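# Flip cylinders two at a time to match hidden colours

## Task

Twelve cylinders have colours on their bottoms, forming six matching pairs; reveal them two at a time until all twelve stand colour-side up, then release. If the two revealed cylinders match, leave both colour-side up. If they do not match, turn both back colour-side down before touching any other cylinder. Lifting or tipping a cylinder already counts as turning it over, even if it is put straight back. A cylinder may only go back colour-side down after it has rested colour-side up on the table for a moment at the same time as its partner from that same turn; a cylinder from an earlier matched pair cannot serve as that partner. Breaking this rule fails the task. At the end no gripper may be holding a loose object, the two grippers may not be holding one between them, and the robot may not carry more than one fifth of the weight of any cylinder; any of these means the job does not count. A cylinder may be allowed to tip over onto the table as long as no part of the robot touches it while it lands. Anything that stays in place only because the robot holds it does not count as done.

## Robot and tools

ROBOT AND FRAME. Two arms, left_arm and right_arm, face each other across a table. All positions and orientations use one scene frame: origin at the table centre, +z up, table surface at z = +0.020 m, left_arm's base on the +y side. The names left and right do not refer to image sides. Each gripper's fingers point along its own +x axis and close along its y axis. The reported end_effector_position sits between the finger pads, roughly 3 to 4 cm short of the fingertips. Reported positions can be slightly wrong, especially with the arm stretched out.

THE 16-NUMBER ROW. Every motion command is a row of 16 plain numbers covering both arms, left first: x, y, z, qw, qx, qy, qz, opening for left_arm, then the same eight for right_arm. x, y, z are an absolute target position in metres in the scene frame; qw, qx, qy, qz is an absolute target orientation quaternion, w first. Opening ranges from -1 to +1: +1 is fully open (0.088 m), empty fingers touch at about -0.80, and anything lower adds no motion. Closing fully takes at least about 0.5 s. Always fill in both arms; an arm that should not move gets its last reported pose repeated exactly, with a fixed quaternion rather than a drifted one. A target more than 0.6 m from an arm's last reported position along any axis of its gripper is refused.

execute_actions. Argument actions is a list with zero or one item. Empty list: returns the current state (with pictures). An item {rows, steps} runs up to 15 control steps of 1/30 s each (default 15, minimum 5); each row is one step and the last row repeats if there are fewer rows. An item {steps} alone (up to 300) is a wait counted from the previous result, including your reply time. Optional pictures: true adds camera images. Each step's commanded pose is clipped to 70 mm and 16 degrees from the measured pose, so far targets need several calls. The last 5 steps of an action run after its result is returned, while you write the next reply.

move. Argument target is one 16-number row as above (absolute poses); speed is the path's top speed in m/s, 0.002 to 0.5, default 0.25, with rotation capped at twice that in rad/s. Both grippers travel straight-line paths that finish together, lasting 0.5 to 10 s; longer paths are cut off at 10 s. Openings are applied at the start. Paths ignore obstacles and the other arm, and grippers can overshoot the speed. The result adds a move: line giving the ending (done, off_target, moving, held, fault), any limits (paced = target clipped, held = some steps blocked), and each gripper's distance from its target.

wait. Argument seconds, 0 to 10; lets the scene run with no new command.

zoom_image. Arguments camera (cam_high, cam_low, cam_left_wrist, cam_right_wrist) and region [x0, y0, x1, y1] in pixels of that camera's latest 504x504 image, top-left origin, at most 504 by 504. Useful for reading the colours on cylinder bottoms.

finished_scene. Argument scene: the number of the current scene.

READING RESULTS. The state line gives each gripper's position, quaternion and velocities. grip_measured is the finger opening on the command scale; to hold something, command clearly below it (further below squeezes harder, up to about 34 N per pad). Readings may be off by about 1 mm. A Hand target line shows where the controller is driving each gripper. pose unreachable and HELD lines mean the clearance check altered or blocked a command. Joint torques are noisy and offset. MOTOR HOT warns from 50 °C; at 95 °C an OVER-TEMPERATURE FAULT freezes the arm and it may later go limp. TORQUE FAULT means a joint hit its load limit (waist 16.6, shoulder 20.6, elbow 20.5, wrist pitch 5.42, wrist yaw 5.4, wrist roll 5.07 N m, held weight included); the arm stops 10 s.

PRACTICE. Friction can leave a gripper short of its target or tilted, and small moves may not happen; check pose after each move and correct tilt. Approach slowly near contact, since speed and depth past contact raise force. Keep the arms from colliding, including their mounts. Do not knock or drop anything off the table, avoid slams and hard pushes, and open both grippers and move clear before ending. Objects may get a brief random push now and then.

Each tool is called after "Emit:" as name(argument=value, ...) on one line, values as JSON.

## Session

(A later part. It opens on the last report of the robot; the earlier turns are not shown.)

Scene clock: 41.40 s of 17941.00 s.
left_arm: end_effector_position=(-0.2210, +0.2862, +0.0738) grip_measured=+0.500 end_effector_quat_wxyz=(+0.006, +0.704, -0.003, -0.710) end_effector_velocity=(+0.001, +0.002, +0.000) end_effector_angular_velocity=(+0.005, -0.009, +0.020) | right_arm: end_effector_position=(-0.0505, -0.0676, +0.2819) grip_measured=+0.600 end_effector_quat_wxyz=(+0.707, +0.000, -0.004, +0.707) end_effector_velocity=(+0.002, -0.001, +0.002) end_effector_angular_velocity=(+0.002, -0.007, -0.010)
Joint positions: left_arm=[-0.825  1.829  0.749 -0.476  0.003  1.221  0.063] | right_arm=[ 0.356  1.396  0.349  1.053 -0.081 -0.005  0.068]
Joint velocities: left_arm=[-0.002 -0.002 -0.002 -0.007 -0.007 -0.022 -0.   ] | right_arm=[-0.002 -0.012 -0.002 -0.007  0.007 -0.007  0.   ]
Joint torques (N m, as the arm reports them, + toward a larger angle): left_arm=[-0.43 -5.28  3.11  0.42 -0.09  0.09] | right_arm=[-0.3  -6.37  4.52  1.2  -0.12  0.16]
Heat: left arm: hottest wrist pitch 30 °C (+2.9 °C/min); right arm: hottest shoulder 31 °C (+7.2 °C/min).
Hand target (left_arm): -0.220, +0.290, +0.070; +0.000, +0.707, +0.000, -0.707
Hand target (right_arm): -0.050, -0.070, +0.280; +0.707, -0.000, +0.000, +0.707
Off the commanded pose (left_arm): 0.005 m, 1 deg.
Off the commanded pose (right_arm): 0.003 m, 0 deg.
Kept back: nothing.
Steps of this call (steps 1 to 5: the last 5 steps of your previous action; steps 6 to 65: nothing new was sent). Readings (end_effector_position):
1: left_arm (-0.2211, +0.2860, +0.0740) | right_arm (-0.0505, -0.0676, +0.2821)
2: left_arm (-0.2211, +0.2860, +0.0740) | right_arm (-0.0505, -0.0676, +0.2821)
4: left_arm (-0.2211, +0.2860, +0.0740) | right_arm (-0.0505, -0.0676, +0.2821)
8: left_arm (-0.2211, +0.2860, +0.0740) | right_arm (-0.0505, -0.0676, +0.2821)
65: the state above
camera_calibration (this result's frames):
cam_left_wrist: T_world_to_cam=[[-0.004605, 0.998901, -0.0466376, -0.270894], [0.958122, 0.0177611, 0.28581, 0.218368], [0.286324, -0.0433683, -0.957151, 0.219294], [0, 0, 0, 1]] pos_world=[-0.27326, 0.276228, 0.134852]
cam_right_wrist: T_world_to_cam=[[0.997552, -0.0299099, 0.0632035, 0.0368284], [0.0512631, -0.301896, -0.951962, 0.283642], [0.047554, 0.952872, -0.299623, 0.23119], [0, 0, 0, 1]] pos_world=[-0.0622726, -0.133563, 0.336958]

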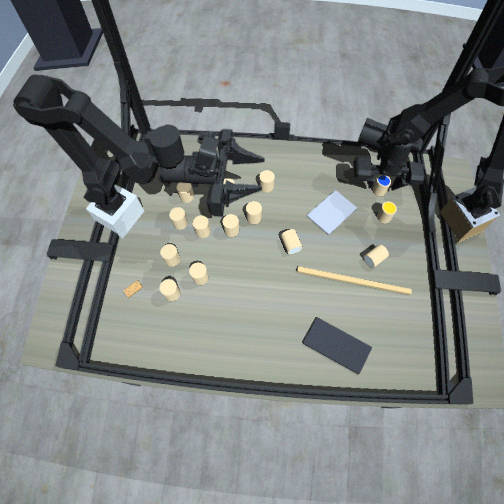

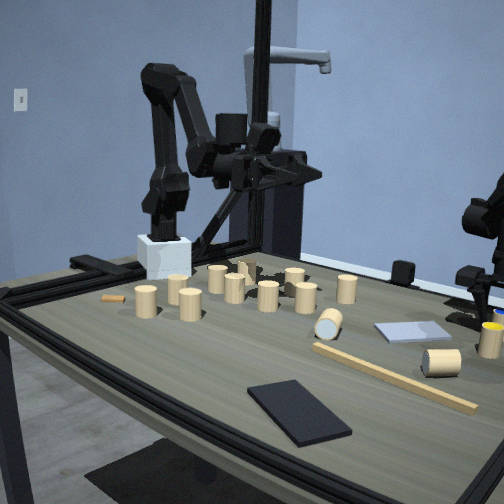

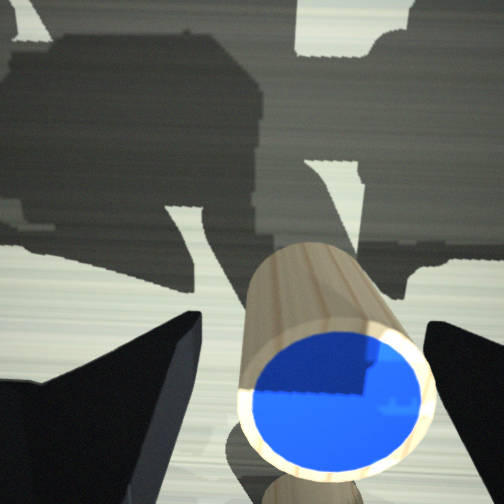

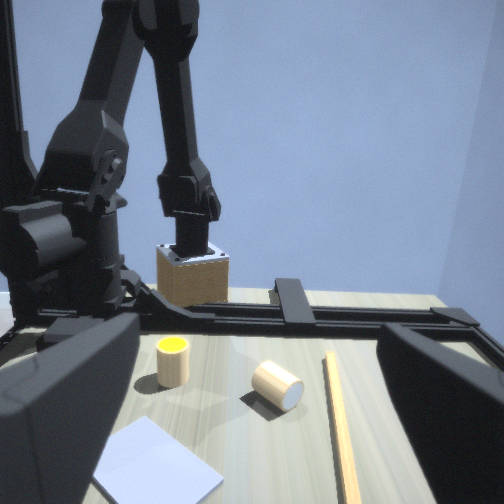

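Hand J back.

Emit:
execute_actions(actions=[{"rows":[[-0.22,0.287,0.073,0,0.707,0,-0.707,-0.4,-0.05,-0.07,0.28,0.707,0,0,0.707,0.6]]}])

Emit:
execute_actions(actions=[{"rows":[[-0.22,0.287,0.16,0,0.707,0,-0.707,-0.4,-0.05,-0.07,0.28,0.707,0,0,0.707,0.6]],"steps":12}])

Emit:
move(target=[-0.049,0.06,0.281,0.5,0.5,-0.5,-0.5,-0.4,-0.05,-0.07,0.28,0.707,0,0,0.707,0.6], speed=0.4)

Emit:
execute_actions(actions=[{"rows":[[-0.049,0.06,0.281,0.5,0.5,-0.5,-0.5,-0.4,-0.05,-0.005,0.28,0.707,0,0,0.707,0.6]]}], pictures=true)

Scene clock: 42.00 s of 17941.00 s.
left_arm: end_effector_position=(-0.2202, +0.2883, +0.0738) grip_measured=+0.017 end_effector_quat_wxyz=(+0.002, +0.706, -0.000, -0.708) end_effector_velocity=(+0.006, +0.004, +0.000) end_effector_angular_velocity=(+0.013, -0.028, +0.010) | right_arm: end_effector_position=(-0.0505, -0.0677, +0.2820) grip_measured=+0.600 end_effector_quat_wxyz=(+0.707, +0.000, -0.004, +0.707) end_effector_velocity=(-0.000, -0.000, -0.003) end_effector_angular_velocity=(-0.012, +0.008, +0.005)
Joint positions: left_arm=[-0.825  1.829  0.749 -0.486  0.002  1.223  0.04 ] | right_arm=[ 0.356  1.395  0.349  1.053 -0.081 -0.004  0.068]
Joint velocities: left_arm=[ 0.002 -0.002 -0.002 -0.022 -0.022 -0.007 -0.   ] | right_arm=[-0.002  0.002 -0.002 -0.007 -0.007  0.007 -0.   ]
Joint torques (N m, as the arm reports them, + toward a larger angle): left_arm=[-0.12 -5.59  4.49  0.25 -0.05  0.09] | right_arm=[-0.31 -6.4   4.53  1.2  -0.12  0.16]
Heat: left arm: hottest wrist pitch 30 °C (+2.9 °C/min); right arm: hottest shoulder 31 °C (+7.1 °C/min).
Steps of this call (steps 1 to 8: nothing new was sent; steps 9 to 18: the first 10 steps of this action). Readings (end_effector_position):
9: left_arm (-0.2210, +0.2862, +0.0738) | right_arm (-0.0505, -0.0676, +0.2819)
10: left_arm (-0.2209, +0.2865, +0.0738) | right_arm (-0.0505, -0.0676, +0.2819)
12: left_arm (-0.2205, +0.2874, +0.0738) | right_arm (-0.0505, -0.0676, +0.2819)
16: left_arm (-0.2202, +0.2881, +0.0738) | right_arm (-0.0505, -0.0676, +0.2819)
18: the state above

Scene clock: 42.40 s of 17941.00 s.
left_arm: end_effector_position=(-0.2210, +0.2857, +0.1386) grip_measured=+0.017 end_effector_quat_wxyz=(+0.004, +0.705, -0.002, -0.709) end_effector_velocity=(-0.015, -0.049, +0.214) end_effector_angular_velocity=(-0.189, +0.045, +0.005) | right_arm: end_effector_position=(-0.0505, -0.0677, +0.2820) grip_measured=+0.600 end_effector_quat_wxyz=(+0.707, +0.000, -0.004, +0.707) end_effector_velocity=(-0.005, -0.001, -0.005) end_effector_angular_velocity=(-0.022, -0.006, +0.034)
Joint positions: left_arm=[-0.825  1.654  0.869 -0.776  0.002  1.224  0.04 ] | right_arm=[ 0.356  1.395  0.349  1.053 -0.081 -0.004  0.068]
Joint velocities: left_arm=[-0.002 -0.437  0.51  -0.755 -0.022 -0.007 -0.   ] | right_arm=[-0.002 -0.002 -0.002 -0.022 -0.037 -0.007 -0.   ]
Joint torques (N m, as the arm reports them, + toward a larger angle): left_arm=[ 0.06 -5.85  4.49 -0.16 -0.07  0.13] | right_arm=[-0.31 -6.36  4.54  1.2  -0.11  0.15]
Heat: left arm: hottest wrist pitch 30 °C (+2.8 °C/min); right arm: hottest shoulder 31 °C (+7.1 °C/min).
Off your previous action's commanded pose (left_arm): 0.002 m, 0 deg at its last step (step 5 of this call).
Off your previous action's commanded pose (right_arm): 0.003 m, 0 deg at its last step (step 5 of this call).
Steps of this call (steps 1 to 5: the last 5 steps of your previous action; steps 6 to 12: the first 7 steps of this action). Readings (end_effector_position):
6: left_arm (-0.2192, +0.2908, +0.0801) | right_arm (-0.0505, -0.0677, +0.2820)
7: left_arm (-0.2172, +0.2963, +0.0885) | right_arm (-0.0505, -0.0677, +0.2820)
9: left_arm (-0.2175, +0.2955, +0.1103) | right_arm (-0.0505, -0.0677, +0.2820)
12: the state above

Scene clock: 45.57 s of 17941.00 s.
left_arm: end_effector_position=(-0.0497, +0.0642, +0.2824) grip_measured=+0.016 end_effector_quat_wxyz=(+0.494, +0.502, -0.505, -0.500) end_effector_velocity=(-0.002, -0.001, +0.005) end_effector_angular_velocity=(-0.031, -0.001, -0.010) | right_arm: end_effector_position=(-0.0505, -0.0677, +0.2819) grip_measured=+0.600 end_effector_quat_wxyz=(+0.707, +0.000, -0.004, +0.707) end_effector_velocity=(-0.000, -0.001, -0.002) end_effector_angular_velocity=(-0.007, -0.021, +0.005)
Joint positions: left_arm=[-0.218  1.868  0.751  1.114  0.27   1.584  0.04 ] | right_arm=[ 0.356  1.395  0.348  1.053 -0.081 -0.004  0.068]
Joint velocities: left_arm=[-0.002  0.007  0.002  0.037  0.007 -0.007  0.   ] | right_arm=[-0.002 -0.002 -0.002 -0.007 -0.007 -0.022 -0.   ]
Joint torques (N m, as the arm reports them, + toward a larger angle): left_arm=[ 0.31 -6.73  6.32  1.89  0.08 -0.19] | right_arm=[-0.31 -6.33  4.55  1.2  -0.12  0.15]
Heat: left arm: hottest wrist pitch 31 °C (+4.0 °C/min); right arm: hottest shoulder 31 °C (+6.6 °C/min).
Hand target (left_arm): -0.048, +0.061, +0.283; +0.496, +0.500, -0.505, -0.499
Hand target (right_arm): -0.050, -0.070, +0.280; +0.707, -0.000, +0.000, +0.707
Off your previous action's commanded pose (left_arm): 0.008 m, 0 deg at its last step (step 5 of this call).
Off your previous action's commanded pose (right_arm): 0.003 m, 0 deg at its last step (step 5 of this call).
Off the commanded pose (left_arm): 0.004 m, 1 deg.
Off the commanded pose (right_arm): 0.003 m, 0 deg.
Kept back: nothing.
move: done
camera_calibration (this result's frames):
cam_left_wrist: T_world_to_cam=[[0.0129777, -0.030641, -0.999446, 0.29742], [0.958311, 0.285702, 0.00368457, 0.0610244], [0.285431, -0.957829, 0.0330714, 0.139244], [0, 0, 0, 1]] pos_world=[-0.102085, 0.12505, 0.292426]
cam_right_wrist: T_world_to_cam=[[0.997576, -0.0299079, 0.0628229, 0.0369431], [0.0509005, -0.301896, -0.951981, 0.283583], [0.0474377, 0.952872, -0.299642, 0.231279], [0, 0, 0, 1]] pos_world=[-0.0622594, -0.133662, 0.336945]

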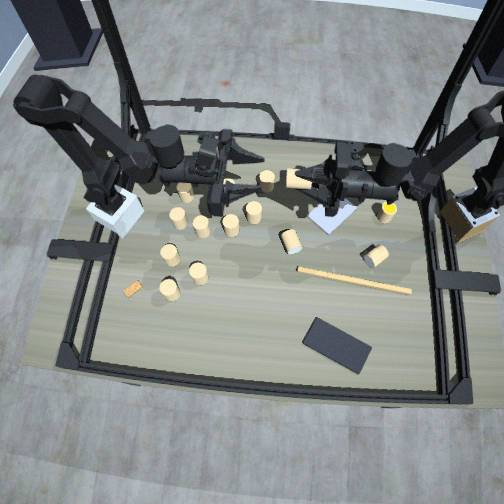

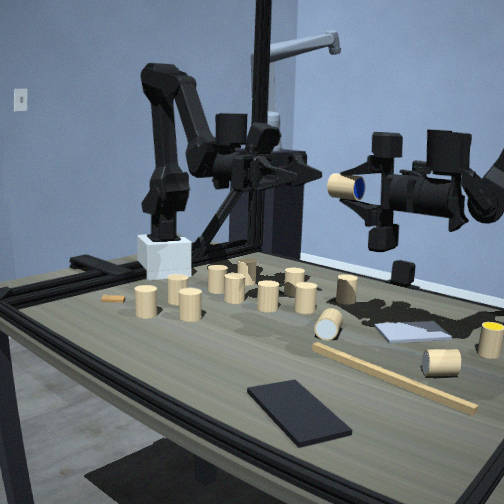

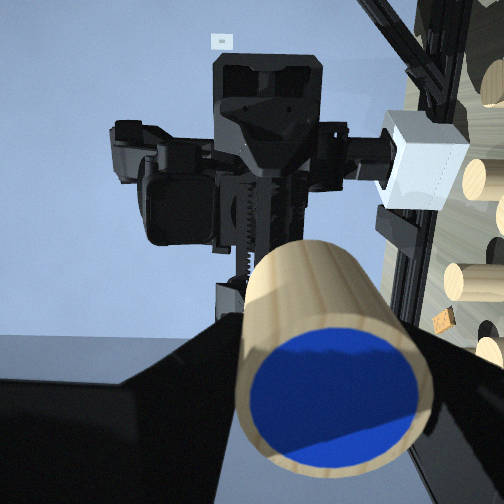

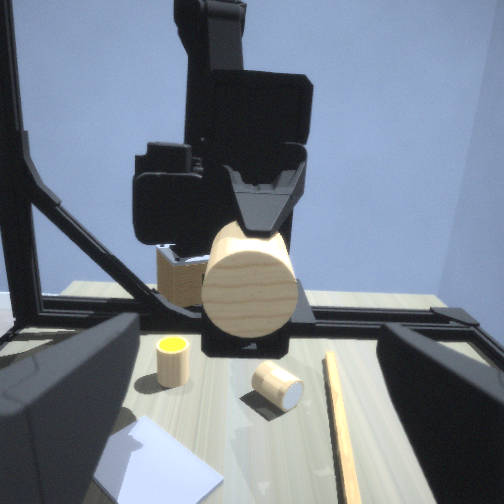

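Scene clock: 45.90 s of 17941.00 s.
left_arm: end_effector_position=(-0.0488, +0.0634, +0.2808) grip_measured=+0.015 end_effector_quat_wxyz=(+0.498, +0.502, -0.500, -0.501) end_effector_velocity=(-0.000, -0.000, -0.000) end_effector_angular_velocity=(-0.002, +0.007, +0.015) | right_arm: end_effector_position=(-0.0495, -0.0132, +0.2793) grip_measured=+0.600 end_effector_quat_wxyz=(+0.707, -0.003, -0.000, +0.707) end_effector_velocity=(+0.003, +0.048, +0.013) end_effector_angular_velocity=(+0.041, -0.010, -0.005)
Joint positions: left_arm=[-0.219  1.874  0.753  1.117  0.261  1.574  0.04 ] | right_arm=[ 0.368  1.62   0.548  1.069 -0.068 -0.004  0.068]
Joint velocities: left_arm=[-0.007  0.002 -0.002  0.007 -0.022 -0.007 -0.   ] | right_arm=[ 0.002  0.159  0.193  0.007  0.007 -0.007 -0.   ]
Joint torques (N m, as the arm reports them, + toward a larger angle): left_arm=[ 0.08 -7.17  6.05  1.95 -0.07 -0.15] | right_arm=[ 0.3  -6.11  6.64  1.56  0.03  0.14]
Heat: left arm: hottest wrist pitch 31 °C (+3.9 °C/min); right arm: hottest shoulder 31 °C (+6.5 °C/min).
Steps of this call (steps 1 to 10: the first 10 steps of this action). Readings (end_effector_position):
1: left_arm (-0.0497, +0.0641, +0.2824) | right_arm (-0.0504, -0.0622, +0.2815)
2: left_arm (-0.0494, +0.0639, +0.2822) | right_arm (-0.0503, -0.0529, +0.2816)
4: left_arm (-0.0487, +0.0637, +0.2817) | right_arm (-0.0498, -0.0349, +0.2798)
8: left_arm (-0.0487, +0.0635, +0.2809) | right_arm (-0.0496, -0.0172, +0.2785)
10: the state above
camera_calibration (this result's frames):
cam_left_wrist: T_world_to_cam=[[0.0028456, -0.0286828, -0.999585, 0.295186], [0.955971, 0.293406, -0.00569774, 0.0624256], [0.293447, -0.955558, 0.0282548, 0.139915], [0, 0, 0, 1]] pos_world=[-0.101575, 0.123847, 0.291465]
cam_right_wrist: T_world_to_cam=[[0.997607, -0.0297407, 0.0624213, 0.0379012], [0.0501524, -0.310232, -0.949337, 0.296658], [0.0475991, 0.950196, -0.307998, 0.180789], [0, 0, 0, 1]] pos_world=[-0.061294, -0.078625, 0.334945]

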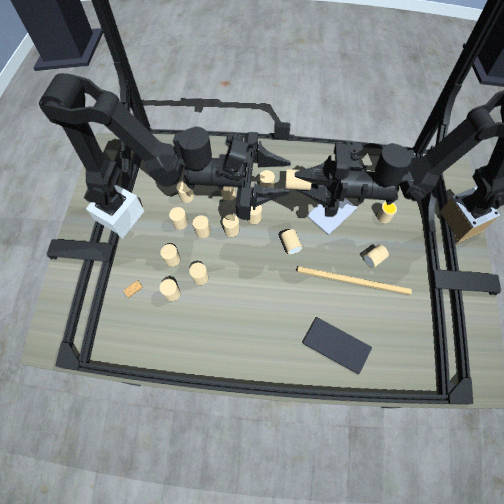

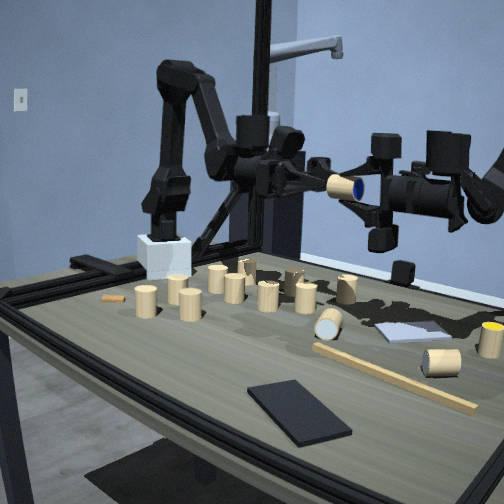

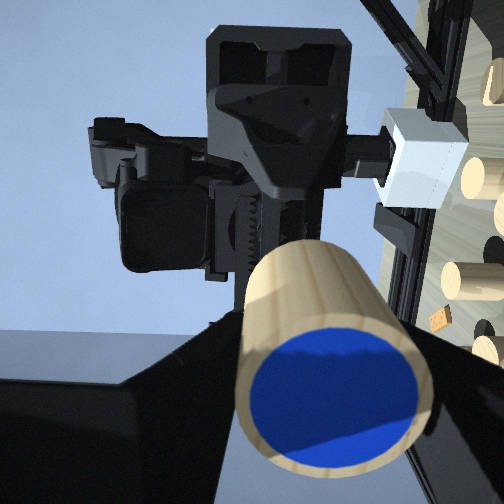

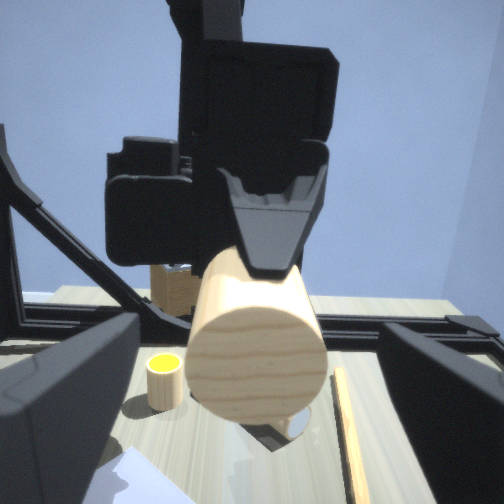

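Emit:
execute_actions(actions=[{"rows":[[-0.049,0.06,0.281,0.5,0.5,-0.5,-0.5,-0.4,-0.05,0.006,0.28,0.707,0,0,0.707,0.6]],"steps":12}])

Emit:
execute_actions(actions=[{"rows":[[-0.049,0.06,0.281,0.5,0.5,-0.5,-0.5,-0.4,-0.05,0.006,0.28,0.707,0,0,0.707,-0.4]]}])

Emit:
execute_actions(actions=[{"rows":[[-0.049,0.06,0.281,0.5,0.5,-0.5,-0.5,0.5,-0.05,0.006,0.28,0.707,0,0,0.707,-0.4]],"steps":10}])

Emit:
execute_actions(actions=[{"rows":[[-0.049,0.12,0.281,0.5,0.5,-0.5,-0.5,0.5,-0.05,-0.04,0.28,0.707,0,0,0.707,-0.4]],"steps":10}])

Emit:
move(target=[-0.13,0.287,0.13,0,0.707,0,-0.707,0.5,0.05,-0.08,0.15,0.5,-0.5,0.5,0.5,-0.4], speed=0.4)

Emit:
execute_actions(actions=[{"rows":[[-0.13,0.287,0.07,0,0.707,0,-0.707,0.5,0.05,-0.08,0.095,0.5,-0.5,0.5,0.5,-0.4]]}])

Emit:
execute_actions(actions=[{"rows":[[-0.13,0.287,0.07,0,0.707,0,-0.707,0.5,0.05,-0.08,0.08,0.5,-0.5,0.5,0.5,-0.4]]}], pictures=true)

Scene clock: 46.60 s of 17941.00 s.
left_arm: end_effector_position=(-0.0489, +0.0632, +0.2812) grip_measured=+0.015 end_effector_quat_wxyz=(+0.499, +0.501, -0.500, -0.500) end_effector_velocity=(-0.000, +0.000, -0.004) end_effector_angular_velocity=(+0.012, +0.010, +0.005) | right_arm: end_effector_position=(-0.0495, +0.0019, +0.2816) grip_measured=+0.600 end_effector_quat_wxyz=(+0.707, +0.000, -0.003, +0.707) end_effector_velocity=(+0.001, +0.013, -0.001) end_effector_angular_velocity=(-0.002, -0.007, +0.005)
Joint positions: left_arm=[-0.22   1.874  0.753  1.117  0.259  1.574  0.04 ] | right_arm=[ 0.372  1.672  0.607  1.07  -0.065 -0.004  0.068]
Joint velocities: left_arm=[-0.002  0.002 -0.002 -0.007 -0.007 -0.007 -0.   ] | right_arm=[-0.002  0.046  0.051 -0.007 -0.007 -0.007 -0.   ]
Joint torques (N m, as the arm reports them, + toward a larger angle): left_arm=[-0.22 -7.14  6.3   1.89 -0.11 -0.12] | right_arm=[ 0.36 -6.45  6.88  1.19  0.04  0.15]
Heat: left arm: hottest wrist pitch 31 °C (+3.9 °C/min); right arm: hottest shoulder 31 °C (+6.4 °C/min).
Off your previous action's commanded pose (left_arm): 0.003 m, 0 deg at its last step (step 5 of this call).
Off your previous action's commanded pose (right_arm): 0.004 m, 0 deg at its last step (step 5 of this call).
Steps of this call (steps 1 to 5: the last 5 steps of your previous action; steps 6 to 14: nothing new was sent; steps 15 to 21: the first 7 steps of this action). Readings (end_effector_position):
15: left_arm (-0.0488, +0.0633, +0.2810) | right_arm (-0.0493, -0.0064, +0.2803)
16: left_arm (-0.0488, +0.0633, +0.2810) | right_arm (-0.0494, -0.0041, +0.2808)
18: left_arm (-0.0488, +0.0633, +0.2810) | right_arm (-0.0494, -0.0004, +0.2814)
21: the state above

Scene clock: 47.10 s of 17941.00 s.
left_arm: end_effector_position=(-0.0484, +0.0632, +0.2810) grip_measured=+0.015 end_effector_quat_wxyz=(+0.499, +0.502, -0.499, -0.500) end_effector_velocity=(+0.002, +0.000, -0.004) end_effector_angular_velocity=(+0.021, +0.028, +0.020) | right_arm: end_effector_position=(-0.0499, +0.0033, +0.2817) grip_measured=+0.020 end_effector_quat_wxyz=(+0.707, +0.000, -0.003, +0.708) end_effector_velocity=(+0.002, -0.001, -0.002) end_effector_angular_velocity=(-0.007, -0.022, -0.000)
Joint positions: left_arm=[-0.22   1.875  0.753  1.117  0.257  1.573  0.04 ] | right_arm=[ 0.373  1.676  0.613  1.068 -0.065 -0.003  0.04 ]
Joint velocities: left_arm=[-0.002 -0.002 -0.002 -0.022 -0.022 -0.022 -0.   ] | right_arm=[-0.007 -0.002 -0.002 -0.007 -0.007 -0.022 -0.   ]
Joint torques (N m, as the arm reports them, + toward a larger angle): left_arm=[-0.04 -7.23  6.11  1.89  0.05 -0.17] | right_arm=[ 0.12 -6.41  6.97  1.18  0.05  0.12]
Heat: left arm: hottest wrist pitch 31 °C (+3.8 °C/min); right arm: hottest shoulder 31 °C (+6.4 °C/min).
Off your previous action's commanded pose (left_arm): 0.003 m, 0 deg at its last step (step 5 of this call).
Off your previous action's commanded pose (right_arm): 0.004 m, 0 deg at its last step (step 5 of this call).
Steps of this call (steps 1 to 5: the last 5 steps of your previous action; steps 6 to 15: the first 10 steps of this action). Readings (end_effector_position):
6: left_arm (-0.0489, +0.0632, +0.2812) | right_arm (-0.0494, +0.0031, +0.2817)
7: left_arm (-0.0489, +0.0632, +0.2812) | right_arm (-0.0494, +0.0032, +0.2816)
9: left_arm (-0.0489, +0.0632, +0.2810) | right_arm (-0.0494, +0.0033, +0.2818)
13: left_arm (-0.0484, +0.0632, +0.2810) | right_arm (-0.0499, +0.0033, +0.2817)
15: the state above

Scene clock: 47.43 s of 17941.00 s.
left_arm: end_effector_position=(-0.0484, +0.0631, +0.2816) grip_measured=+0.193 end_effector_quat_wxyz=(+0.500, +0.502, -0.499, -0.499) end_effector_velocity=(+0.001, -0.003, +0.006) end_effector_angular_velocity=(-0.012, +0.004, +0.005) | right_arm: end_effector_position=(-0.0499, +0.0034, +0.2809) grip_measured=+0.020 end_effector_quat_wxyz=(+0.707, -0.000, -0.002, +0.707) end_effector_velocity=(+0.000, +0.001, -0.010) end_effector_angular_velocity=(-0.027, -0.006, +0.005)
Joint positions: left_arm=[-0.22   1.875  0.754  1.119  0.257  1.573  0.048] | right_arm=[ 0.373  1.677  0.613  1.066 -0.064 -0.003  0.04 ]
Joint velocities: left_arm=[-0.002 -0.002  0.017 -0.007 -0.007 -0.007  0.16 ] | right_arm=[-0.002  0.017 -0.002 -0.007 -0.007 -0.007 -0.   ]
Joint torques (N m, as the arm reports them, + toward a larger angle): left_arm=[-0.43 -7.36  6.01  1.84  0.02 -0.14] | right_arm=[ 0.14 -6.72  6.98  1.31  0.03  0.12]
Heat: left arm: hottest wrist pitch 31 °C (+3.8 °C/min); right arm: hottest shoulder 31 °C (+6.3 °C/min).
Off your previous action's commanded pose (left_arm): 0.003 m, 0 deg at its last step (step 5 of this call).
Off your previous action's commanded pose (right_arm): 0.003 m, 0 deg at its last step (step 5 of this call).
Steps of this call (steps 1 to 5: the last 5 steps of your previous action; steps 6 to 10: the first 5 steps of this action). Readings (end_effector_position):
6: left_arm (-0.0484, +0.0632, +0.2810) | right_arm (-0.0499, +0.0033, +0.2817)
7: left_arm (-0.0484, +0.0632, +0.2810) | right_arm (-0.0499, +0.0033, +0.2817)
9: left_arm (-0.0484, +0.0632, +0.2811) | right_arm (-0.0499, +0.0033, +0.2813)
10: the state above

Scene clock: 47.77 s of 17941.00 s.
left_arm: end_effector_position=(-0.0485, +0.0981, +0.2793) grip_measured=+0.487 end_effector_quat_wxyz=(+0.499, +0.501, -0.499, -0.500) end_effector_velocity=(+0.016, +0.163, -0.022) end_effector_angular_velocity=(+0.068, +0.013, +0.059) | right_arm: end_effector_position=(-0.0506, -0.0241, +0.2765) grip_measured=+0.020 end_effector_quat_wxyz=(+0.707, -0.004, +0.002, +0.707) end_effector_velocity=(-0.000, -0.118, +0.000) end_effector_angular_velocity=(-0.007, -0.006, +0.005)
Joint positions: left_arm=[-0.189  1.783  0.61   1.17   0.29   1.573  0.063] | right_arm=[ 0.37   1.586  0.503  1.074 -0.067 -0.003  0.04 ]
Joint velocities: left_arm=[ 0.183 -0.432 -0.642  0.139  0.125  0.007  0.005] | right_arm=[-0.032 -0.447 -0.447 -0.007 -0.037 -0.007 -0.   ]
Joint torques (N m, as the arm reports them, + toward a larger angle): left_arm=[-0.09 -8.8   4.49  1.78  0.09 -0.1 ] | right_arm=[-0.31 -8.18  5.1   1.69 -0.14  0.12]
Heat: left arm: hottest wrist pitch 31 °C (+3.8 °C/min); right arm: hottest shoulder 31 °C (+6.3 °C/min).
Off your previous action's commanded pose (left_arm): 0.003 m, 0 deg at its last step (step 5 of this call).
Off your previous action's commanded pose (right_arm): 0.003 m, 0 deg at its last step (step 5 of this call).
Steps of this call (steps 1 to 5: the last 5 steps of your previous action; steps 6 to 10: the first 5 steps of this action). Readings (end_effector_position):
6: left_arm (-0.0491, +0.0676, +0.2828) | right_arm (-0.0501, -0.0004, +0.2794)
7: left_arm (-0.0496, +0.0759, +0.2822) | right_arm (-0.0502, -0.0070, +0.2782)
9: left_arm (-0.0491, +0.0923, +0.2801) | right_arm (-0.0507, -0.0198, +0.2765)
10: the state above

Scene clock: 50.77 s of 17941.00 s.
left_arm: end_effector_position=(-0.1299, +0.2872, +0.1287) grip_measured=+0.500 end_effector_quat_wxyz=(+0.005, +0.703, +0.001, -0.711) end_effector_velocity=(+0.001, +0.005, -0.001) end_effector_angular_velocity=(+0.028, -0.021, +0.015) | right_arm: end_effector_position=(+0.0476, -0.0817, +0.1530) grip_measured=+0.020 end_effector_quat_wxyz=(+0.498, -0.497, +0.498, +0.506) end_effector_velocity=(+0.001, -0.003, +0.001) end_effector_angular_velocity=(-0.028, +0.001, +0.005)
Joint positions: left_arm=[-0.46   1.619  0.784 -0.731  0.011  1.582  0.064] | right_arm=[ 0.115  1.99   1.457 -1.031 -0.011 -0.329  0.04 ]
Joint velocities: left_arm=[-0.007  0.007  0.002 -0.022 -0.022 -0.022 -0.   ] | right_arm=[-0.002  0.012  0.022 -0.037  0.007 -0.007 -0.   ]
Joint torques (N m, as the arm reports them, + toward a larger angle): left_arm=[-0.15 -4.26  5.43  0.11 -0.03 -0.11] | right_arm=[-0.3  -8.92  7.   -0.09  0.02 -0.23]
Heat: left arm: hottest wrist pitch 31 °C (+3.5 °C/min); right arm: hottest shoulder 31 °C (+5.9 °C/min).
Hand target (left_arm): -0.130, +0.285, +0.128; +0.003, +0.704, +0.003, -0.710
Hand target (right_arm): +0.049, -0.081, +0.151; +0.495, -0.501, +0.499, +0.504
Off your previous action's commanded pose (left_arm): 0.008 m, 0 deg at its last step (step 5 of this call).
Off your previous action's commanded pose (right_arm): 0.006 m, 0 deg at its last step (step 5 of this call).
Off the commanded pose (left_arm): 0.001 m, 1 deg.
Off the commanded pose (right_arm): 0.004 m, 1 deg.
Kept back: nothing.
move: done
camera_calibration (this result's frames):
cam_left_wrist: T_world_to_cam=[[-0.00810169, 0.999228, -0.0384384, -0.270477], [0.958889, 0.0186675, 0.283167, 0.115547], [0.283666, -0.034564, -0.9583, 0.24304], [0, 0, 0, 1]] pos_world=[-0.18193, 0.276511, 0.189789]
cam_right_wrist: T_world_to_cam=[[0.997609, 0.0654503, 0.0221716, -0.0392026], [0.0559177, -0.953086, 0.297489, -0.0929447], [0.0406022, -0.295538, -0.954468, 0.19984], [0, 0, 0, 1]] pos_world=[0.0361922, -0.0269582, 0.21926]

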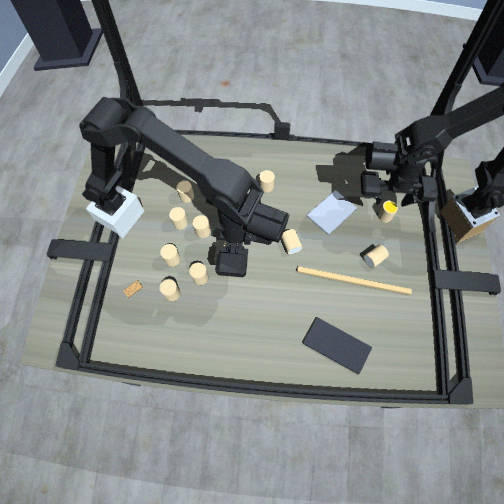

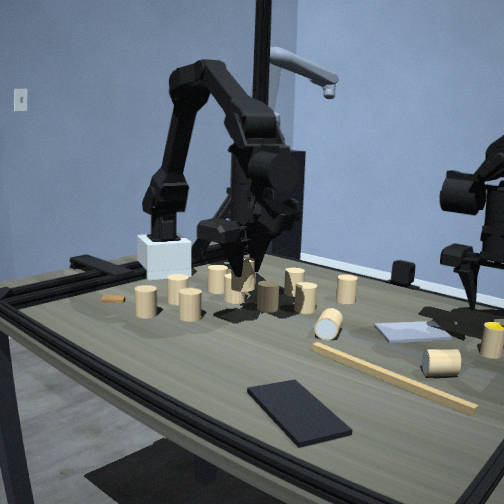

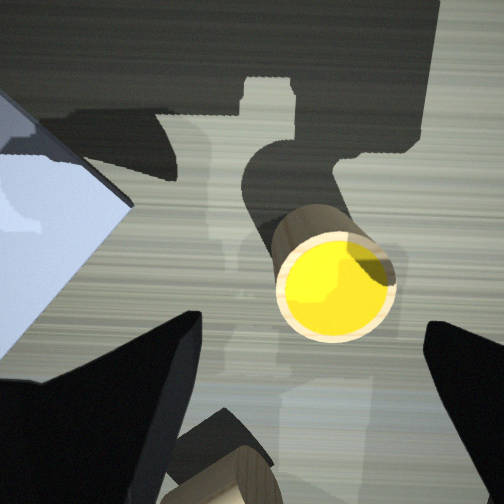

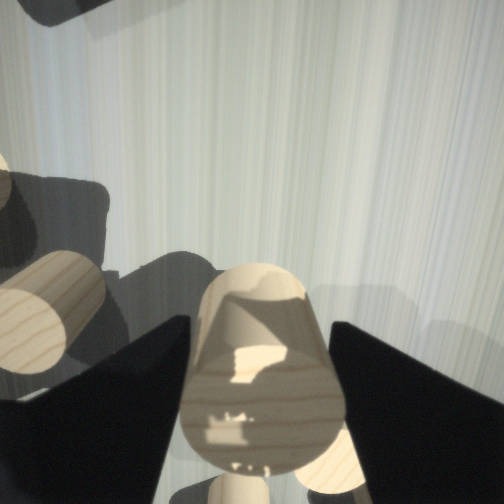

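Scene clock: 61.10 s of 17941.00 s.
left_arm: end_effector_position=(-0.1298, +0.2796, +0.1074) grip_measured=+0.501 end_effector_quat_wxyz=(+0.015, +0.706, -0.012, -0.708) end_effector_velocity=(-0.001, +0.001, -0.002) end_effector_angular_velocity=(+0.003, -0.007, +0.000) | right_arm: end_effector_position=(+0.0499, -0.0787, +0.0990) grip_measured=+0.020 end_effector_quat_wxyz=(+0.501, -0.499, +0.496, +0.504) end_effector_velocity=(+0.001, -0.004, +0.001) end_effector_angular_velocity=(-0.019, -0.002, +0.005)
Joint positions: left_arm=[-0.464  1.678  0.742 -0.597  0.004  1.581  0.064] | right_arm=[ 0.115  2.077  1.357 -0.84  -0.003 -0.327  0.04 ]
Joint velocities: left_arm=[-0.007  0.002 -0.007  0.007 -0.007 -0.007 -0.   ] | right_arm=[-0.002 -0.002  0.002 -0.022  0.007 -0.007 -0.   ]
Joint torques (N m, as the arm reports them, + toward a larger angle): left_arm=[ 0.01 -4.03  3.86  0.79  0.07  0.02] | right_arm=[-0.04 -9.75  4.69  0.25  0.01  0.16]
Heat: left arm: hottest wrist pitch 31 °C (+3.0 °C/min); right arm: hottest shoulder 33 °C (+7.1 °C/min).
Hand target (left_arm): -0.130, +0.283, +0.102; +0.009, +0.706, -0.006, -0.708
Hand target (right_arm): +0.050, -0.081, +0.095; +0.500, -0.500, +0.500, +0.500
Off the commanded pose (left_arm): 0.038 m, 2 deg.
Off the commanded pose (right_arm): 0.004 m, 1 deg.
TORQUE FAULT: the external load on joint 4 (wrist pitch) of the left arm reached its load limit, and that arm stopped for 10 seconds. A torque fault stops only its own arm. That arm's remaining commands of this call were not run. That arm holds where it stopped, with its grip as last carried out, and accepts commands again: back off and push less far. That arm stops again, at the same cost, whenever a joint's load reaches its limit.
Kept back: nothing.
The stop of the left arm began at step 10 of this call (marked STOPPED below). From that step on that arm followed nothing that you had sent. 6 of its steps, steps kept back included, did not run and will not run. The other arm was sent all steps of this action in this call, none kept back. Nothing is kept back now.
Steps of this call (steps 1 to 10: the first 10 steps of this action; steps 11 to 15: the last 5 steps of this action, not kept back; steps 16 to 310: the stop continued). Readings (end_effector_position):
1: left_arm (-0.1298, +0.2845, +0.1237) | right_arm (+0.0483, -0.0799, +0.1478)
2: left_arm (-0.1297, +0.2794, +0.1172) | right_arm (+0.0499, -0.0762, +0.1427)
4: left_arm (-0.1295, +0.2833, +0.1044) | right_arm (+0.0503, -0.0762, +0.1279)
8: left_arm (-0.1298, +0.2827, +0.1025) | right_arm (+0.0485, -0.0824, +0.1029)
10: left_arm (-0.1298, +0.2813, +0.1045) | right_arm (+0.0489, -0.0816, +0.0998) STOPPED (the left arm)
310: the state above

not run: a fault stop came before this call.

Emit:
move(target=[-0.13,0.292,0.13,0,0.707,0,-0.707,0.7,0.05,-0.08,0.082,0.5,-0.5,0.5,0.5,-0.4], speed=0.1)

Scene clock: 62.17 s of 17941.00 s.
left_arm: end_effector_position=(-0.1298, +0.2959, +0.1257) grip_measured=+0.700 end_effector_quat_wxyz=(-0.004, +0.706, +0.007, -0.708) end_effector_velocity=(+0.000, +0.004, +0.000) end_effector_angular_velocity=(+0.007, -0.007, +0.005) | right_arm: end_effector_position=(+0.0506, -0.0767, +0.0883) grip_measured=+0.020 end_effector_quat_wxyz=(+0.504, -0.498, +0.494, +0.505) end_effector_velocity=(-0.000, -0.006, -0.001) end_effector_angular_velocity=(-0.023, +0.015, +0.000)
Joint positions: left_arm=[-0.464  1.611  0.762 -0.737  0.003  1.581  0.073] | right_arm=[ 0.115  2.098  1.342 -0.797 -0.003 -0.327  0.04 ]
Joint velocities: left_arm=[-0.002 -0.007 -0.007 -0.007 -0.007 -0.007 -0.   ] | right_arm=[-0.007  0.002 -0.002 -0.022 -0.007 -0.007 -0.   ]
Joint torques (N m, as the arm reports them, + toward a larger angle): left_arm=[-0.23 -6.69  4.99  0.16 -0.04  0.02] | right_arm=[-0.03 -9.28  4.17  0.29  0.01  0.17]
Heat: left arm: hottest wrist pitch 31 °C (+3.0 °C/min); right arm: hottest shoulder 33 °C (+6.1 °C/min).
Hand target (left_arm): -0.130, +0.292, +0.130; +0.000, +0.707, +0.000, -0.707
Hand target (right_arm): +0.050, -0.080, +0.082; +0.500, -0.500, +0.500, +0.500
Off the commanded pose (left_arm): 0.006 m, 1 deg.
Off the commanded pose (right_arm): 0.007 m, 1 deg.
Kept back: nothing.
move: done
camera_calibration (this result's frames):
cam_left_wrist: T_world_to_cam=[[-0.00403183, 0.999841, -0.0173772, -0.281607], [0.956745, 0.00891198, 0.290791, 0.117825], [0.2909, -0.0154531, -0.956629, 0.235537], [0, 0, 0, 1]] pos_world=[-0.182382, 0.284152, 0.186166]
cam_right_wrist: T_world_to_cam=[[0.997429, 0.0632303, 0.0337266, -0.0422304], [0.0507522, -0.955533, 0.290484, -0.0683637], [0.0505942, -0.288025, -0.956285, 0.139741], [0, 0, 0, 1]] pos_world=[0.0385214, -0.0224046, 0.154915]

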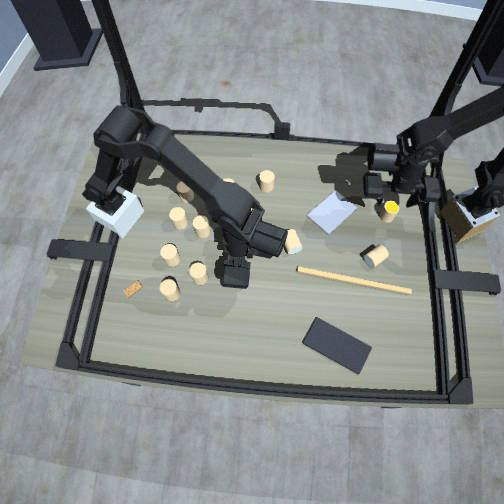

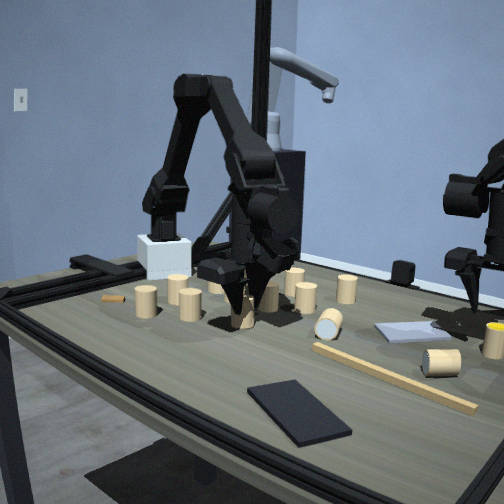

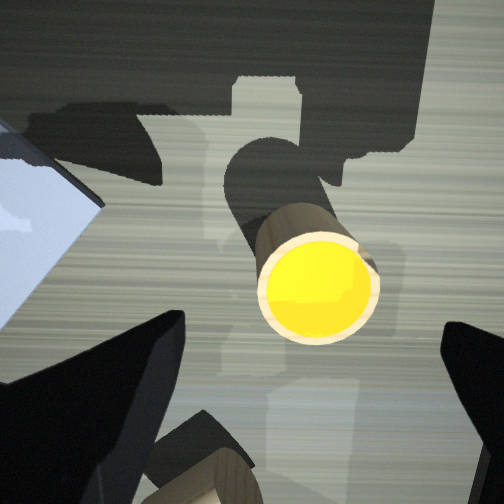

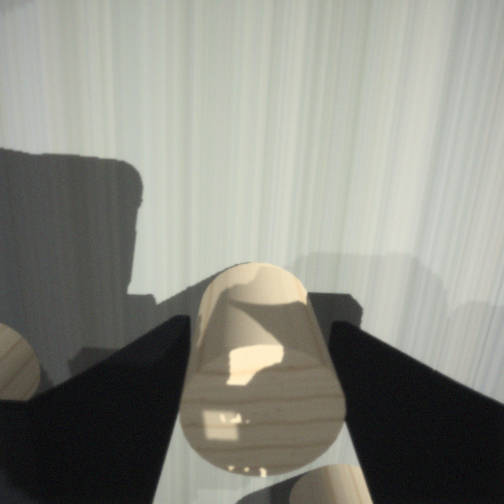

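Emit:
move(target=[-0.13,0.298,0.07,0,0.707,0,-0.707,0.7,0.05,-0.08,0.076,0.5,-0.5,0.5,0.5,-0.4], speed=0.1)

Emit:
execute_actions(actions=[{"rows":[[-0.13,0.298,0.07,0,0.707,0,-0.707,-0.4,0.05,-0.08,0.078,0.5,-0.5,0.5,0.5,0.5]]}])

Emit:
execute_actions(actions=[{"rows":[[-0.13,0.298,0.15,0,0.707,0,-0.707,-0.4,0.05,-0.08,0.15,0.5,-0.5,0.5,0.5,0.5]],"steps":12}])

Emit:
move(target=[-0.049,0.06,0.281,0.5,0.5,-0.5,-0.5,-0.4,-0.05,-0.07,0.28,0.707,0,0,0.707,0.6], speed=0.4)

Scene clock: 64.70 s of 17941.00 s.
left_arm: end_effector_position=(-0.1299, +0.2930, +0.0740) grip_measured=+0.700 end_effector_quat_wxyz=(+0.007, +0.706, -0.005, -0.708) end_effector_velocity=(+0.002, +0.001, -0.002) end_effector_angular_velocity=(+0.003, -0.007, +0.025) | right_arm: end_effector_position=(+0.0510, -0.0754, +0.0865) grip_measured=+0.020 end_effector_quat_wxyz=(+0.506, -0.496, +0.491, +0.506) end_effector_velocity=(-0.004, -0.004, +0.000) end_effector_angular_velocity=(-0.014, +0.028, +0.005)
Joint positions: left_arm=[-0.465  1.758  0.655 -0.45   0.003  1.582  0.073] | right_arm=[ 0.115  2.101  1.337 -0.782 -0.003 -0.327  0.04 ]
Joint velocities: left_arm=[ 0.002  0.007 -0.002  0.007 -0.007 -0.022 -0.   ] | right_arm=[-0.002 -0.002 -0.002 -0.022 -0.022 -0.007 -0.   ]
Joint torques (N m, as the arm reports them, + toward a larger angle): left_arm=[-0.29 -4.63  2.69  0.56 -0.09  0.07] | right_arm=[-0.04 -8.1   3.63  0.6   0.01  0.15]
Heat: left arm: hottest wrist pitch 30 °C (+2.0 °C/min); right arm: hottest shoulder 33 °C (+6.0 °C/min).
Hand target (left_arm): -0.130, +0.298, +0.070; -0.000, +0.707, -0.000, -0.707
Hand target (right_arm): +0.050, -0.080, +0.076; +0.500, -0.500, +0.500, +0.500
Off the commanded pose (left_arm): 0.006 m, 1 deg.
Off the commanded pose (right_arm): 0.012 m, 1 deg.
Kept back: nothing.
move: off_target (right_arm)
camera_calibration (this result's frames):
cam_left_wrist: T_world_to_cam=[[-0.00325284, 0.998717, -0.050544, -0.276746], [0.956613, 0.0178335, 0.290814, 0.130295], [0.291342, -0.0474051, -0.955444, 0.195389], [0, 0, 0, 1]] pos_world=[-0.182467, 0.283329, 0.134804]
cam_right_wrist: T_world_to_cam=[[0.997364, 0.0625822, 0.0367216, -0.0429831], [0.0496633, -0.957733, 0.283338, -0.0661055], [0.0529014, -0.280767, -0.958317, 0.138923], [0, 0, 0, 1]] pos_world=[0.0388035, -0.0216163, 0.153441]

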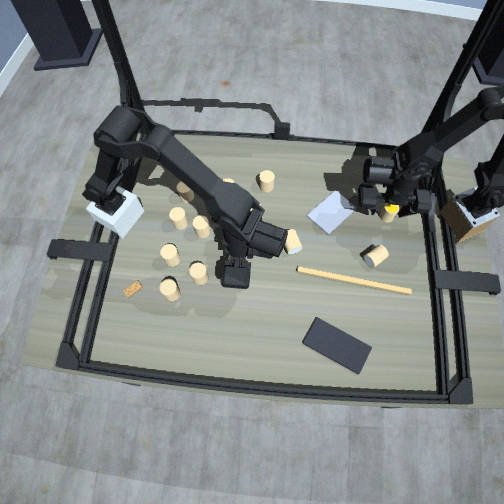

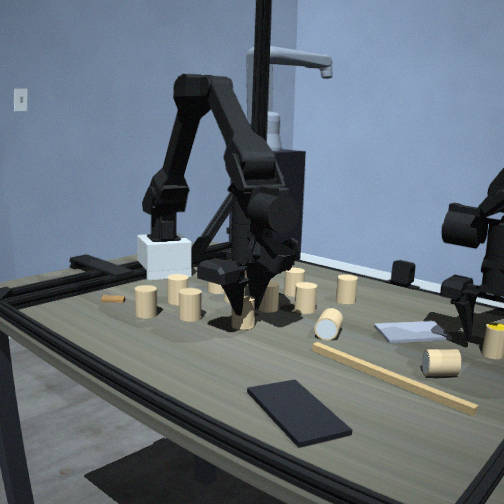

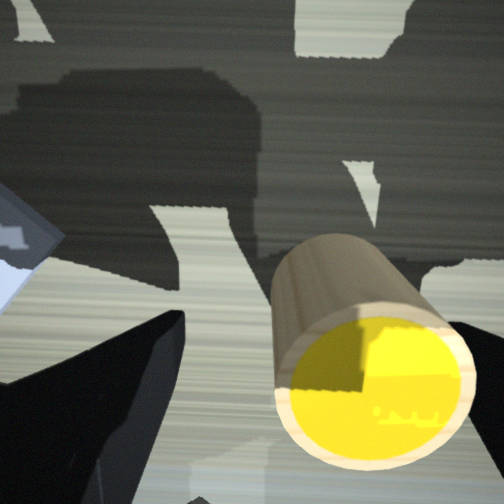

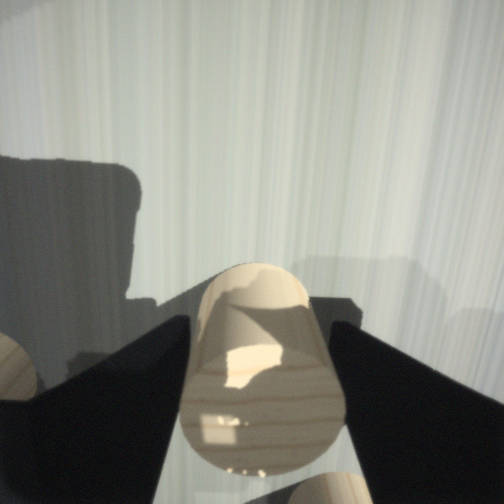

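Scene clock: 65.03 s of 17941.00 s.
left_arm: end_effector_position=(-0.1299, +0.2929, +0.0738) grip_measured=+0.015 end_effector_quat_wxyz=(+0.008, +0.706, -0.005, -0.708) end_effector_velocity=(+0.003, -0.004, +0.000) end_effector_angular_velocity=(-0.022, -0.022, -0.009) | right_arm: end_effector_position=(+0.0509, -0.0757, +0.0845) grip_measured=+0.448 end_effector_quat_wxyz=(+0.505, -0.497, +0.492, +0.505) end_effector_velocity=(-0.001, -0.002, +0.000) end_effector_angular_velocity=(-0.005, +0.009, +0.005)
Joint positions: left_arm=[-0.465  1.759  0.654 -0.448  0.003  1.582  0.04 ] | right_arm=[ 0.115  2.106  1.337 -0.78  -0.003 -0.327  0.061]
Joint velocities: left_arm=[-0.002 -0.002 -0.002  0.022 -0.022  0.007 -0.   ] | right_arm=[-0.002 -0.002 -0.002 -0.007 -0.007 -0.007  0.02 ]
Joint torques (N m, as the arm reports them, + toward a larger angle): left_arm=[-0.16 -4.63  2.78  0.48 -0.04  0.05] | right_arm=[-0.05 -9.24  4.12  0.11  0.01  0.15]
Heat: left arm: hottest wrist pitch 30 °C (+2.0 °C/min); right arm: hottest shoulder 33 °C (+6.1 °C/min).
Steps of this call (steps 1 to 10: the first 10 steps of this action). Readings (end_effector_position):
1: left_arm (-0.1299, +0.2929, +0.0740) | right_arm (+0.0510, -0.0754, +0.0865)
2: left_arm (-0.1299, +0.2929, +0.0740) | right_arm (+0.0510, -0.0754, +0.0865)
4: left_arm (-0.1299, +0.2931, +0.0740) | right_arm (+0.0511, -0.0751, +0.0864)
8: left_arm (-0.1299, +0.2927, +0.0739) | right_arm (+0.0509, -0.0757, +0.0845)
10: the state above

Scene clock: 65.43 s of 17941.00 s.
left_arm: end_effector_position=(-0.1298, +0.2966, +0.1300) grip_measured=+0.015 end_effector_quat_wxyz=(+0.003, +0.706, -0.001, -0.708) end_effector_velocity=(+0.003, -0.030, +0.176) end_effector_angular_velocity=(-0.110, -0.024, +0.005) | right_arm: end_effector_position=(+0.0499, -0.0790, +0.1360) grip_measured=+0.498 end_effector_quat_wxyz=(+0.500, -0.500, +0.498, +0.503) end_effector_velocity=(+0.011, +0.033, +0.184) end_effector_angular_velocity=(+0.199, -0.059, -0.010)
Joint positions: left_arm=[-0.465  1.58   0.75  -0.736  0.002  1.582  0.04 ] | right_arm=[ 0.115  2.024  1.436 -0.979 -0.002 -0.327  0.063]
Joint velocities: left_arm=[-0.002 -0.422  0.413 -0.725 -0.022 -0.007 -0.   ] | right_arm=[-0.002 -0.276  0.364 -0.432 -0.007  0.007  0.001]
Joint torques (N m, as the arm reports them, + toward a larger angle): left_arm=[-0.2  -5.47  4.46 -0.02  0.    0.05] | right_arm=[ -0.05 -10.03   5.29  -0.24  -0.02   0.15]
Heat: left arm: hottest wrist pitch 30 °C (+2.0 °C/min); right arm: hottest shoulder 33 °C (+6.1 °C/min).
Off your previous action's commanded pose (left_arm): 0.006 m, 1 deg at its last step (step 5 of this call).
Off your previous action's commanded pose (right_arm): 0.008 m, 1 deg at its last step (step 5 of this call).
Steps of this call (steps 1 to 5: the last 5 steps of your previous action; steps 6 to 12: the first 7 steps of this action). Readings (end_effector_position):
6: left_arm (-0.1299, +0.2960, +0.0793) | right_arm (+0.0500, -0.0787, +0.0898)
7: left_arm (-0.1299, +0.3028, +0.0876) | right_arm (+0.0481, -0.0843, +0.0957)
9: left_arm (-0.1299, +0.3038, +0.1067) | right_arm (+0.0477, -0.0855, +0.1121)
12: the state above

Scene clock: 68.57 s of 17941.00 s.
left_arm: end_effector_position=(-0.0505, +0.0649, +0.2825) grip_measured=+0.015 end_effector_quat_wxyz=(+0.494, +0.502, -0.503, -0.501) end_effector_velocity=(+0.003, -0.002, +0.002) end_effector_angular_velocity=(-0.016, +0.017, +0.020) | right_arm: end_effector_position=(-0.0487, -0.0680, +0.2856) grip_measured=+0.600 end_effector_quat_wxyz=(+0.711, -0.000, -0.010, +0.703) end_effector_velocity=(-0.002, -0.001, -0.001) end_effector_angular_velocity=(+0.007, +0.007, +0.010)
Joint positions: left_arm=[-0.22   1.863  0.748  1.11   0.268  1.582  0.04 ] | right_arm=[ 0.355  1.386  0.351  1.049 -0.071 -0.013  0.068]
Joint velocities: left_arm=[-0.002  0.012  0.007  0.022 -0.022 -0.022 -0.   ] | right_arm=[ 0.002  0.007 -0.007  0.022 -0.007  0.007 -0.   ]
Joint torques (N m, as the arm reports them, + toward a larger angle): left_arm=[ 0.28 -6.83  6.13  1.83  0.1  -0.2 ] | right_arm=[ 0.28 -4.33  4.47  1.55  0.05  0.19]
Heat: left arm: hottest wrist pitch 31 °C (+3.0 °C/min); right arm: hottest shoulder 33 °C (+6.0 °C/min).
Hand target (left_arm): -0.049, +0.062, +0.283; +0.496, +0.500, -0.504, -0.500
Hand target (right_arm): -0.049, -0.069, +0.279; +0.711, -0.003, -0.003, +0.703
Off your previous action's commanded pose (left_arm): 0.008 m, 1 deg at its last step (step 5 of this call).
Off your previous action's commanded pose (right_arm): 0.004 m, 0 deg at its last step (step 5 of this call).
Off the commanded pose (left_arm): 0.005 m, 1 deg.
Off the commanded pose (right_arm): 0.006 m, 1 deg.
Kept back: nothing.
move: done
camera_calibration (this result's frames):
cam_left_wrist: T_world_to_cam=[[0.0104039, -0.0280396, -0.999553, 0.297303], [0.958208, 0.286067, 0.00194878, 0.0620264], [0.285885, -0.957799, 0.029844, 0.141059], [0, 0, 0, 1]] pos_world=[-0.102854, 0.125698, 0.292839]
cam_right_wrist: T_world_to_cam=[[0.996533, -0.0412341, 0.072255, 0.031442], [0.0570023, -0.294179, -0.954049, 0.288329], [0.0605952, 0.95486, -0.290809, 0.230775], [0, 0, 0, 1]] pos_world=[-0.0617523, -0.134241, 0.339919]

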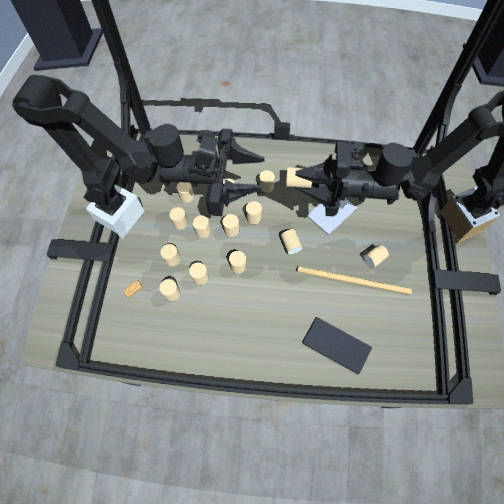

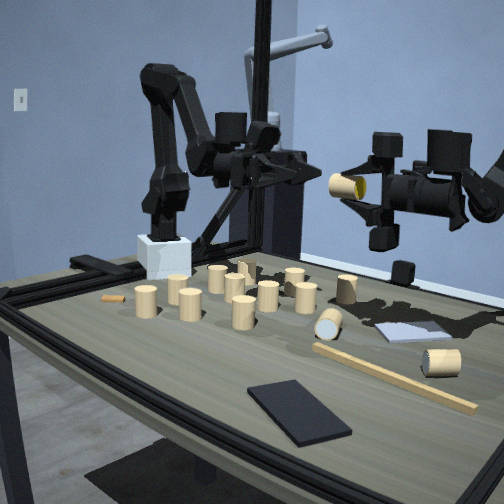

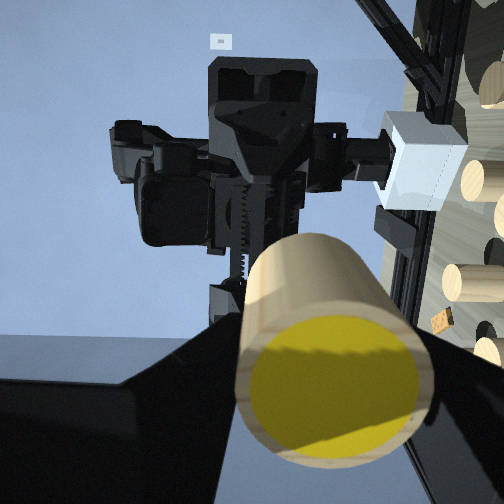

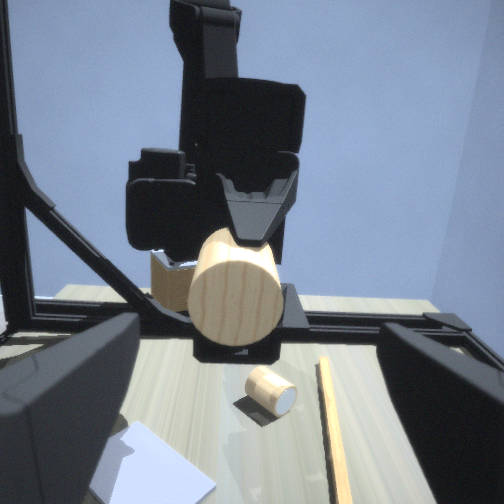

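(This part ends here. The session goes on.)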